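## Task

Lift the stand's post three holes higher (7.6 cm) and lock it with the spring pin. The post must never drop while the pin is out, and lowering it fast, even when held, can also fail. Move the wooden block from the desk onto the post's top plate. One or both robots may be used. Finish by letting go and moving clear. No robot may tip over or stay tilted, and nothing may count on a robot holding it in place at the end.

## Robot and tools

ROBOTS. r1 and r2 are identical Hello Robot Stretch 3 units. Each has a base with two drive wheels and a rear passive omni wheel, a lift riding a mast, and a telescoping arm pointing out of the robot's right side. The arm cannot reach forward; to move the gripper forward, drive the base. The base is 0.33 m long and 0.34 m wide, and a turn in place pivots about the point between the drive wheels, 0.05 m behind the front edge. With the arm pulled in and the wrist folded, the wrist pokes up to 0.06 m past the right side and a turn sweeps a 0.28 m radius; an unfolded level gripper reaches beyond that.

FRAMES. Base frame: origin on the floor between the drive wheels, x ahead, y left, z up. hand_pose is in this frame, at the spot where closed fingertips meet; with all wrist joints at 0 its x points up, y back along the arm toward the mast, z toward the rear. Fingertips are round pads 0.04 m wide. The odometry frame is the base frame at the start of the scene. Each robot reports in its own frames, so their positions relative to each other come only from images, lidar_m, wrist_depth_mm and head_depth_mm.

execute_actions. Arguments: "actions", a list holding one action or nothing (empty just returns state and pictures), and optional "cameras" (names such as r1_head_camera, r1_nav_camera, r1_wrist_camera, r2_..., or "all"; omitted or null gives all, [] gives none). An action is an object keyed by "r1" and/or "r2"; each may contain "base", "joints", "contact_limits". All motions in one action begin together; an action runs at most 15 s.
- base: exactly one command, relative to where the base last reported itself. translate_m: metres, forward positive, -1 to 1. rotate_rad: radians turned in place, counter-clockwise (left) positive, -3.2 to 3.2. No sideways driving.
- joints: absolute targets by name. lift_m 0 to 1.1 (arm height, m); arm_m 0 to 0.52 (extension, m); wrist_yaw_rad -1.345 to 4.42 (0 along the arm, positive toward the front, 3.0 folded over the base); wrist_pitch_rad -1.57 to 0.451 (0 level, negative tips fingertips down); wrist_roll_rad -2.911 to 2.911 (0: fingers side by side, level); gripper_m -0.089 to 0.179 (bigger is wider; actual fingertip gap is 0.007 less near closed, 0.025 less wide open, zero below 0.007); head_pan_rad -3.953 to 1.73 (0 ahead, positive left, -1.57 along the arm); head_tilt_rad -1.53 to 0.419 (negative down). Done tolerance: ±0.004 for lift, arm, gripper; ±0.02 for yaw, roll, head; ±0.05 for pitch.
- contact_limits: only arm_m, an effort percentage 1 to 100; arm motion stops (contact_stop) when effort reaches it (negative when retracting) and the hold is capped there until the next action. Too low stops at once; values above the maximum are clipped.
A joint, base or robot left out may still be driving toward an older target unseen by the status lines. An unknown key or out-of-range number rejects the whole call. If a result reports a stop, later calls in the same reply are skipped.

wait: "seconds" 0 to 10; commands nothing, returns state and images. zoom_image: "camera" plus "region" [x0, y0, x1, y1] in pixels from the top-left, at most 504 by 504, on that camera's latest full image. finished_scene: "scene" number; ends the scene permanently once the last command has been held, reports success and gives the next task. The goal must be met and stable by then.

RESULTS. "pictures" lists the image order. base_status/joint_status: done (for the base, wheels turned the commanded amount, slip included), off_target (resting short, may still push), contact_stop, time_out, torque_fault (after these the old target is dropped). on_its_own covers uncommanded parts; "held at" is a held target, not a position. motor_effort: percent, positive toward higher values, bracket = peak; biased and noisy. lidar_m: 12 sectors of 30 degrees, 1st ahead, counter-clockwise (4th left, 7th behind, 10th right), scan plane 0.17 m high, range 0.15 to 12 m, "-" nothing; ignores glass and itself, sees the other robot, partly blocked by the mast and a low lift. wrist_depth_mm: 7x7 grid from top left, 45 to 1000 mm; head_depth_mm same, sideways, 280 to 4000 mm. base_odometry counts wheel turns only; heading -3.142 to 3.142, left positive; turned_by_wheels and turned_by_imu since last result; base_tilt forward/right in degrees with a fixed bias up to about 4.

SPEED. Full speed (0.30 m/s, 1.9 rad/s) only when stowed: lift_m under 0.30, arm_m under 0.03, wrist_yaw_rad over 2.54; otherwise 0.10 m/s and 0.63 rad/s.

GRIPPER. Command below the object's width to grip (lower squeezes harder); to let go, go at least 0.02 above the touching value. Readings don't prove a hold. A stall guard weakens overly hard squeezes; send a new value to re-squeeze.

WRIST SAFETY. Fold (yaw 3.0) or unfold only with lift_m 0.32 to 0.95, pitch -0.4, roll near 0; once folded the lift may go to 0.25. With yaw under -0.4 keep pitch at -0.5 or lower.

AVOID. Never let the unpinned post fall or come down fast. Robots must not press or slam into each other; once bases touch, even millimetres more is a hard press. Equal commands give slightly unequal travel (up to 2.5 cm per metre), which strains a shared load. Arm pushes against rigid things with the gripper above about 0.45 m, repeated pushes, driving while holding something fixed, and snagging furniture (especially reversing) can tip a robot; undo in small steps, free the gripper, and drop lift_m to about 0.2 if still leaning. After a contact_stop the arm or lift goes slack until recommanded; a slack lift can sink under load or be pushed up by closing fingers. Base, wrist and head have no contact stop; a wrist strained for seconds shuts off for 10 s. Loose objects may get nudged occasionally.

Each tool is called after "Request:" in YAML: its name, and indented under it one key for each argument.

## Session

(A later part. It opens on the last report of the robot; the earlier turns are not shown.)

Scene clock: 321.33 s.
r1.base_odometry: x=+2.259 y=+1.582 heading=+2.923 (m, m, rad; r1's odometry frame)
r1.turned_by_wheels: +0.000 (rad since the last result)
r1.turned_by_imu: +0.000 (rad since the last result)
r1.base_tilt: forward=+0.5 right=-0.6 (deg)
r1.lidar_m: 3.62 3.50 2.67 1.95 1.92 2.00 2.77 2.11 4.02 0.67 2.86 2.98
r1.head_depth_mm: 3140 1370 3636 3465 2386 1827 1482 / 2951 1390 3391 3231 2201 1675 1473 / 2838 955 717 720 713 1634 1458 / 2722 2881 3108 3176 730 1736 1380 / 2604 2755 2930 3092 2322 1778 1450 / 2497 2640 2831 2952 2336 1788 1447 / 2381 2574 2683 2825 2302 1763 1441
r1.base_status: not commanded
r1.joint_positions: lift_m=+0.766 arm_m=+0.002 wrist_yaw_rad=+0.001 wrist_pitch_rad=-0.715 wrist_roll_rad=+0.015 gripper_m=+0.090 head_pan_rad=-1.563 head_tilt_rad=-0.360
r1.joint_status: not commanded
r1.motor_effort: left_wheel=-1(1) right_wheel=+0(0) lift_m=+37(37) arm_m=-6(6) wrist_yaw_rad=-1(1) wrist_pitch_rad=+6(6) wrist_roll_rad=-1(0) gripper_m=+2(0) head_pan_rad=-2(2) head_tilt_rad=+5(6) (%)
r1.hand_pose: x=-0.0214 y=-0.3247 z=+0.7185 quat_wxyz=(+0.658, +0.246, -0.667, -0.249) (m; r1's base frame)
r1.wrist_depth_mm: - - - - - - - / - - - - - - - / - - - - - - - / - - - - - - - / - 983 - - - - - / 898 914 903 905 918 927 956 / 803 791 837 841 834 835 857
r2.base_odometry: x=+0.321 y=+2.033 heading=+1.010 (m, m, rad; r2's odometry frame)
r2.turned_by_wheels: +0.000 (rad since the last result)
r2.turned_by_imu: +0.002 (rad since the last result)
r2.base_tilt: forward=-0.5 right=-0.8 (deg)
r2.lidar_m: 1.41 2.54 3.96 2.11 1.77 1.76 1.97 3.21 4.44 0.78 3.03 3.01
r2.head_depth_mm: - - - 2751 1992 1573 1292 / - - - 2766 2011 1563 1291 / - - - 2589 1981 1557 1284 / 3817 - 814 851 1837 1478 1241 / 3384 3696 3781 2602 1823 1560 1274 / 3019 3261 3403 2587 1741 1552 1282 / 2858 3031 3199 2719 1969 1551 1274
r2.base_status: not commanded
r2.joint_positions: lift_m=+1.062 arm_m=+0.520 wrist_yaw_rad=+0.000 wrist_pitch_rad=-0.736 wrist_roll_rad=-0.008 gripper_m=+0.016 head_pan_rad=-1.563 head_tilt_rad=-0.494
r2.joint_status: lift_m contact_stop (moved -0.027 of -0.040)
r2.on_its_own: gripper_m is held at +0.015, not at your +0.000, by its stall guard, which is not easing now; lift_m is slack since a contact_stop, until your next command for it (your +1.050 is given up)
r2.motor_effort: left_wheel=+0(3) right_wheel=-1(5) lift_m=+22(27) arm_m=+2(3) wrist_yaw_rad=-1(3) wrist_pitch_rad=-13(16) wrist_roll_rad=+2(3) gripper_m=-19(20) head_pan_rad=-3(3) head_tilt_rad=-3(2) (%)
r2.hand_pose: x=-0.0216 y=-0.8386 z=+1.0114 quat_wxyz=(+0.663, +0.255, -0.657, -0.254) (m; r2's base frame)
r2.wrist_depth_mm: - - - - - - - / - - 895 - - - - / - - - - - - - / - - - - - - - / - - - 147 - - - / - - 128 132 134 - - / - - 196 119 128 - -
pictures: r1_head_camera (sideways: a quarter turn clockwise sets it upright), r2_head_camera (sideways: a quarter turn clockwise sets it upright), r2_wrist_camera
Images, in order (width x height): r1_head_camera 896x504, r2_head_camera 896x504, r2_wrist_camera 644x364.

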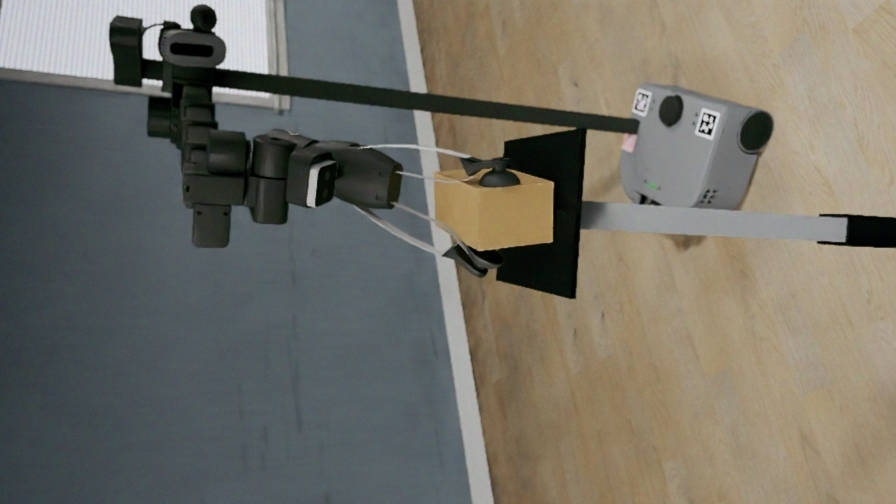

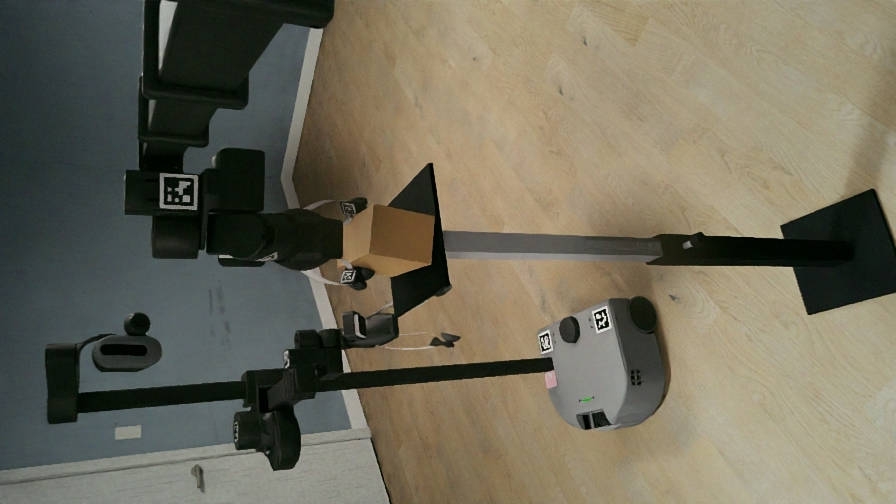

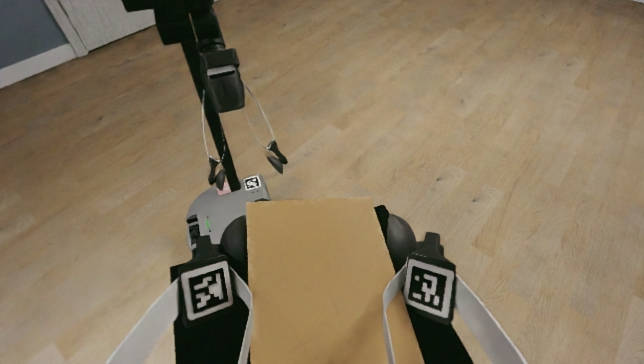

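Fully on the plate. Release.

Request:
execute_actions:
  actions:
    - {"r2":{"joints":{"gripper_m":0.13,"lift_m":1.068}}}
  cameras: ["r1_head_camera"]

Request:
execute_actions:
  actions:
    - {"r2":{"joints":{"lift_m":1.1,"arm_m":0.1}}}
  cameras: ["r1_head_camera","r2_head_camera"]

Scene clock: 324.63 s.
r1.base_odometry: x=+2.259 y=+1.582 heading=+2.923 (m, m, rad; r1's odometry frame)
r1.turned_by_wheels: +0.000 (rad since the last result)
r1.turned_by_imu: +0.001 (rad since the last result)
r1.base_tilt: forward=+0.4 right=-0.5 (deg)
r1.lidar_m: 3.63 3.51 2.67 1.96 1.93 1.99 2.77 2.12 4.03 0.66 2.87 2.99
r1.head_depth_mm: 3098 1372 3628 3474 2405 1816 1473 / 2958 1395 3416 3264 2165 1670 1461 / 2874 778 723 747 714 1642 1463 / 2752 2862 3161 782 729 1740 1377 / 2595 2760 2945 3102 2326 1769 1452 / 2509 2658 2830 2947 2326 1788 1449 / 2406 2537 2703 2826 2301 1778 1435
r1.base_status: not commanded
r1.joint_positions: lift_m=+0.766 arm_m=+0.002 wrist_yaw_rad=+0.001 wrist_pitch_rad=-0.715 wrist_roll_rad=+0.015 gripper_m=+0.090 head_pan_rad=-1.563 head_tilt_rad=-0.360
r1.joint_status: not commanded
r1.motor_effort: left_wheel=-1(1) right_wheel=+0(0) lift_m=+37(37) arm_m=-7(7) wrist_yaw_rad=-1(0) wrist_pitch_rad=+6(6) wrist_roll_rad=+0(1) gripper_m=+0(0) head_pan_rad=-2(2) head_tilt_rad=+5(5) (%)
r1.hand_pose: x=-0.0214 y=-0.3247 z=+0.7185 quat_wxyz=(+0.658, +0.246, -0.667, -0.249) (m; r1's base frame)
r1.wrist_depth_mm: - - - - - - - / - - - - - - - / - - - - - - - / - - - - - - - / 993 - - - - - - / 878 919 913 904 927 961 954 / 817 797 825 828 837 840 862
r2.base_odometry: x=+0.321 y=+2.033 heading=+1.010 (m, m, rad; r2's odometry frame)
r2.turned_by_wheels: +0.000 (rad since the last result)
r2.turned_by_imu: +0.000 (rad since the last result)
r2.base_tilt: forward=-0.4 right=-0.8 (deg)
r2.lidar_m: 1.41 2.54 3.96 2.11 1.76 1.76 1.97 3.19 4.46 0.78 3.04 3.01
r2.head_depth_mm: - - - 2764 2005 1568 1289 / - - - 2756 1988 1557 1290 / - - - 2573 1994 1566 1291 / 3815 - 3616 852 1857 1464 1235 / 3413 3688 3818 2557 1817 1563 1276 / 3051 3261 3381 2582 1736 1547 1281 / 2870 3048 3246 2694 1966 1559 1277
r2.base_status: not commanded
r2.joint_positions: lift_m=+1.068 arm_m=+0.520 wrist_yaw_rad=+0.001 wrist_pitch_rad=-0.778 wrist_roll_rad=-0.005 gripper_m=+0.130 head_pan_rad=-1.563 head_tilt_rad=-0.494
r2.joint_status: all done
r2.motor_effort: left_wheel=+0(0) right_wheel=-1(1) lift_m=+26(27) arm_m=+2(2) wrist_yaw_rad=-2(1) wrist_pitch_rad=+3(13) wrist_roll_rad=+1(2) gripper_m=+0(84) head_pan_rad=-3(2) head_tilt_rad=-3(2) (%)
r2.hand_pose: x=-0.0215 y=-0.8304 z=+1.0094 quat_wxyz=(+0.656, +0.269, -0.652, -0.268) (m; r2's base frame)
r2.wrist_depth_mm: - - - - - - - / - - - - - - - / - - - - - - - / - - - - - - - / - - 228 146 246 - - / - - 206 132 209 - - / - - 189 121 193 - -
pictures: r1_head_camera (sideways: a quarter turn clockwise sets it upright)
Images, in order (width x height): r1_head_camera 896x504.

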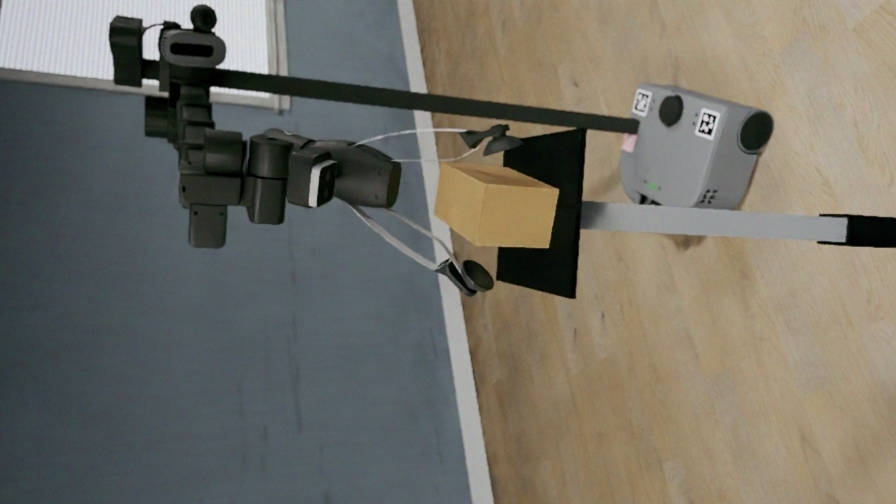

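Scene clock: 328.93 s.
r1.base_odometry: x=+2.259 y=+1.582 heading=+2.923 (m, m, rad; r1's odometry frame)
r1.turned_by_wheels: +0.000 (rad since the last result)
r1.turned_by_imu: +0.001 (rad since the last result)
r1.base_tilt: forward=+0.6 right=-0.6 (deg)
r1.lidar_m: 3.64 3.51 2.66 1.96 1.93 1.99 2.76 2.12 4.05 0.67 2.87 3.00
r1.head_depth_mm: 3069 1362 3655 3525 2377 1828 1470 / 2981 1080 3310 3211 2174 1671 1467 / 2841 3026 3241 3000 712 1651 1462 / 2729 2874 3096 3174 731 1751 1383 / 2602 2755 2969 3122 2356 1790 1450 / 2506 2680 2800 2992 2315 1774 1447 / 2412 2533 2691 2836 2300 1784 1442
r1.base_status: not commanded
r1.joint_positions: lift_m=+0.766 arm_m=+0.002 wrist_yaw_rad=+0.001 wrist_pitch_rad=-0.715 wrist_roll_rad=+0.015 gripper_m=+0.090 head_pan_rad=-1.563 head_tilt_rad=-0.360
r1.joint_status: not commanded
r1.motor_effort: left_wheel=-1(1) right_wheel=+0(0) lift_m=+36(36) arm_m=-7(7) wrist_yaw_rad=+0(1) wrist_pitch_rad=+6(6) wrist_roll_rad=+0(0) gripper_m=+0(0) head_pan_rad=-2(2) head_tilt_rad=+5(5) (%)
r1.hand_pose: x=-0.0214 y=-0.3247 z=+0.7185 quat_wxyz=(+0.658, +0.246, -0.667, -0.249) (m; r1's base frame)
r1.wrist_depth_mm: - - - - - - - / - - - - - - - / - - - - - - - / - - - - - - - / - - - - - - - / 891 912 916 903 912 933 949 / 804 806 819 831 839 869 873
r2.base_odometry: x=+0.321 y=+2.033 heading=+1.010 (m, m, rad; r2's odometry frame)
r2.turned_by_wheels: +0.000 (rad since the last result)
r2.turned_by_imu: +0.000 (rad since the last result)
r2.base_tilt: forward=-0.4 right=-0.8 (deg)
r2.lidar_m: 1.41 2.54 3.96 2.12 1.76 1.76 1.97 3.19 4.45 0.78 3.03 3.01
r2.head_depth_mm: - - - 2499 2002 1571 1292 / - - - 2585 1926 1564 1286 / - - - - 1848 1567 1289 / 3758 - - - 1847 1480 1245 / 3409 3682 3766 2575 1730 1545 1281 / 3018 3332 3402 2554 1738 1552 1282 / 2826 3044 3182 2708 1957 1541 1277
r2.base_status: not commanded
r2.joint_positions: lift_m=+1.100 arm_m=+0.100 wrist_yaw_rad=+0.001 wrist_pitch_rad=-0.779 wrist_roll_rad=-0.004 gripper_m=+0.130 head_pan_rad=-1.563 head_tilt_rad=-0.494
r2.joint_status: all done
r2.motor_effort: left_wheel=+0(1) right_wheel=-1(1) lift_m=+28(28) arm_m=-3(3) wrist_yaw_rad=-1(2) wrist_pitch_rad=+4(4) wrist_roll_rad=+1(1) gripper_m=+0(0) head_pan_rad=-2(3) head_tilt_rad=-2(3) (%)
r2.hand_pose: x=-0.0215 y=-0.4106 z=+1.0411 quat_wxyz=(+0.656, +0.269, -0.652, -0.268) (m; r2's base frame)
r2.wrist_depth_mm: - - - 432 - - - / - - - - - - - / - - - - - - - / - - - - - - - / - - - - - - - / - - - - - - - / - - - - - - -
pictures: r1_head_camera (sideways: a quarter turn clockwise sets it upright), r2_head_camera (sideways: a quarter turn clockwise sets it upright)
Images, in order (width x height): r1_head_camera 896x504, r2_head_camera 896x504.

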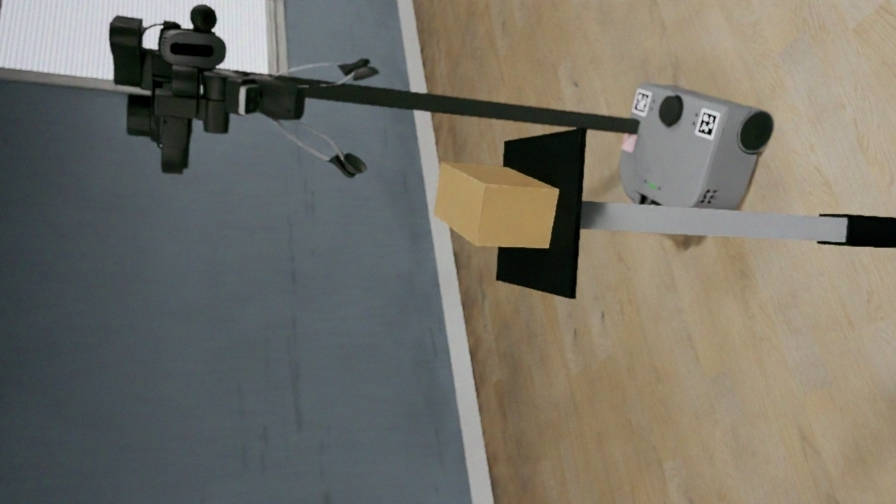

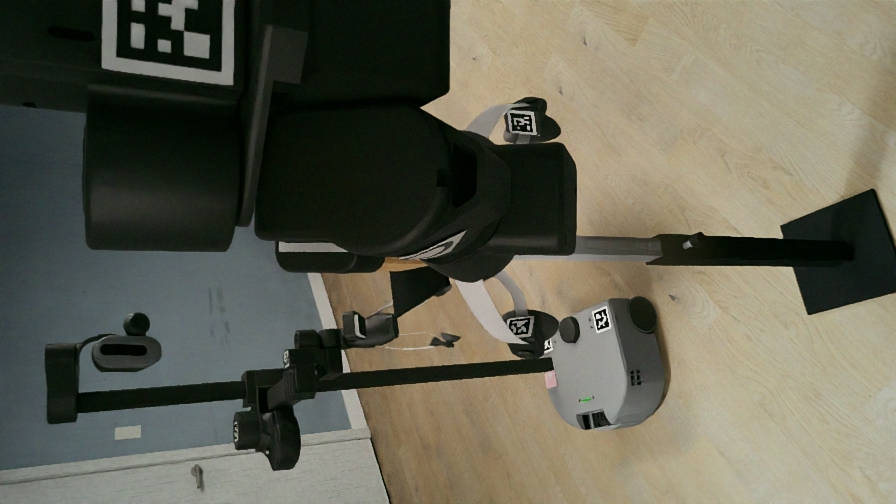

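Request:
finished_scene:
  scene: 2

The scene is finished: the task was done.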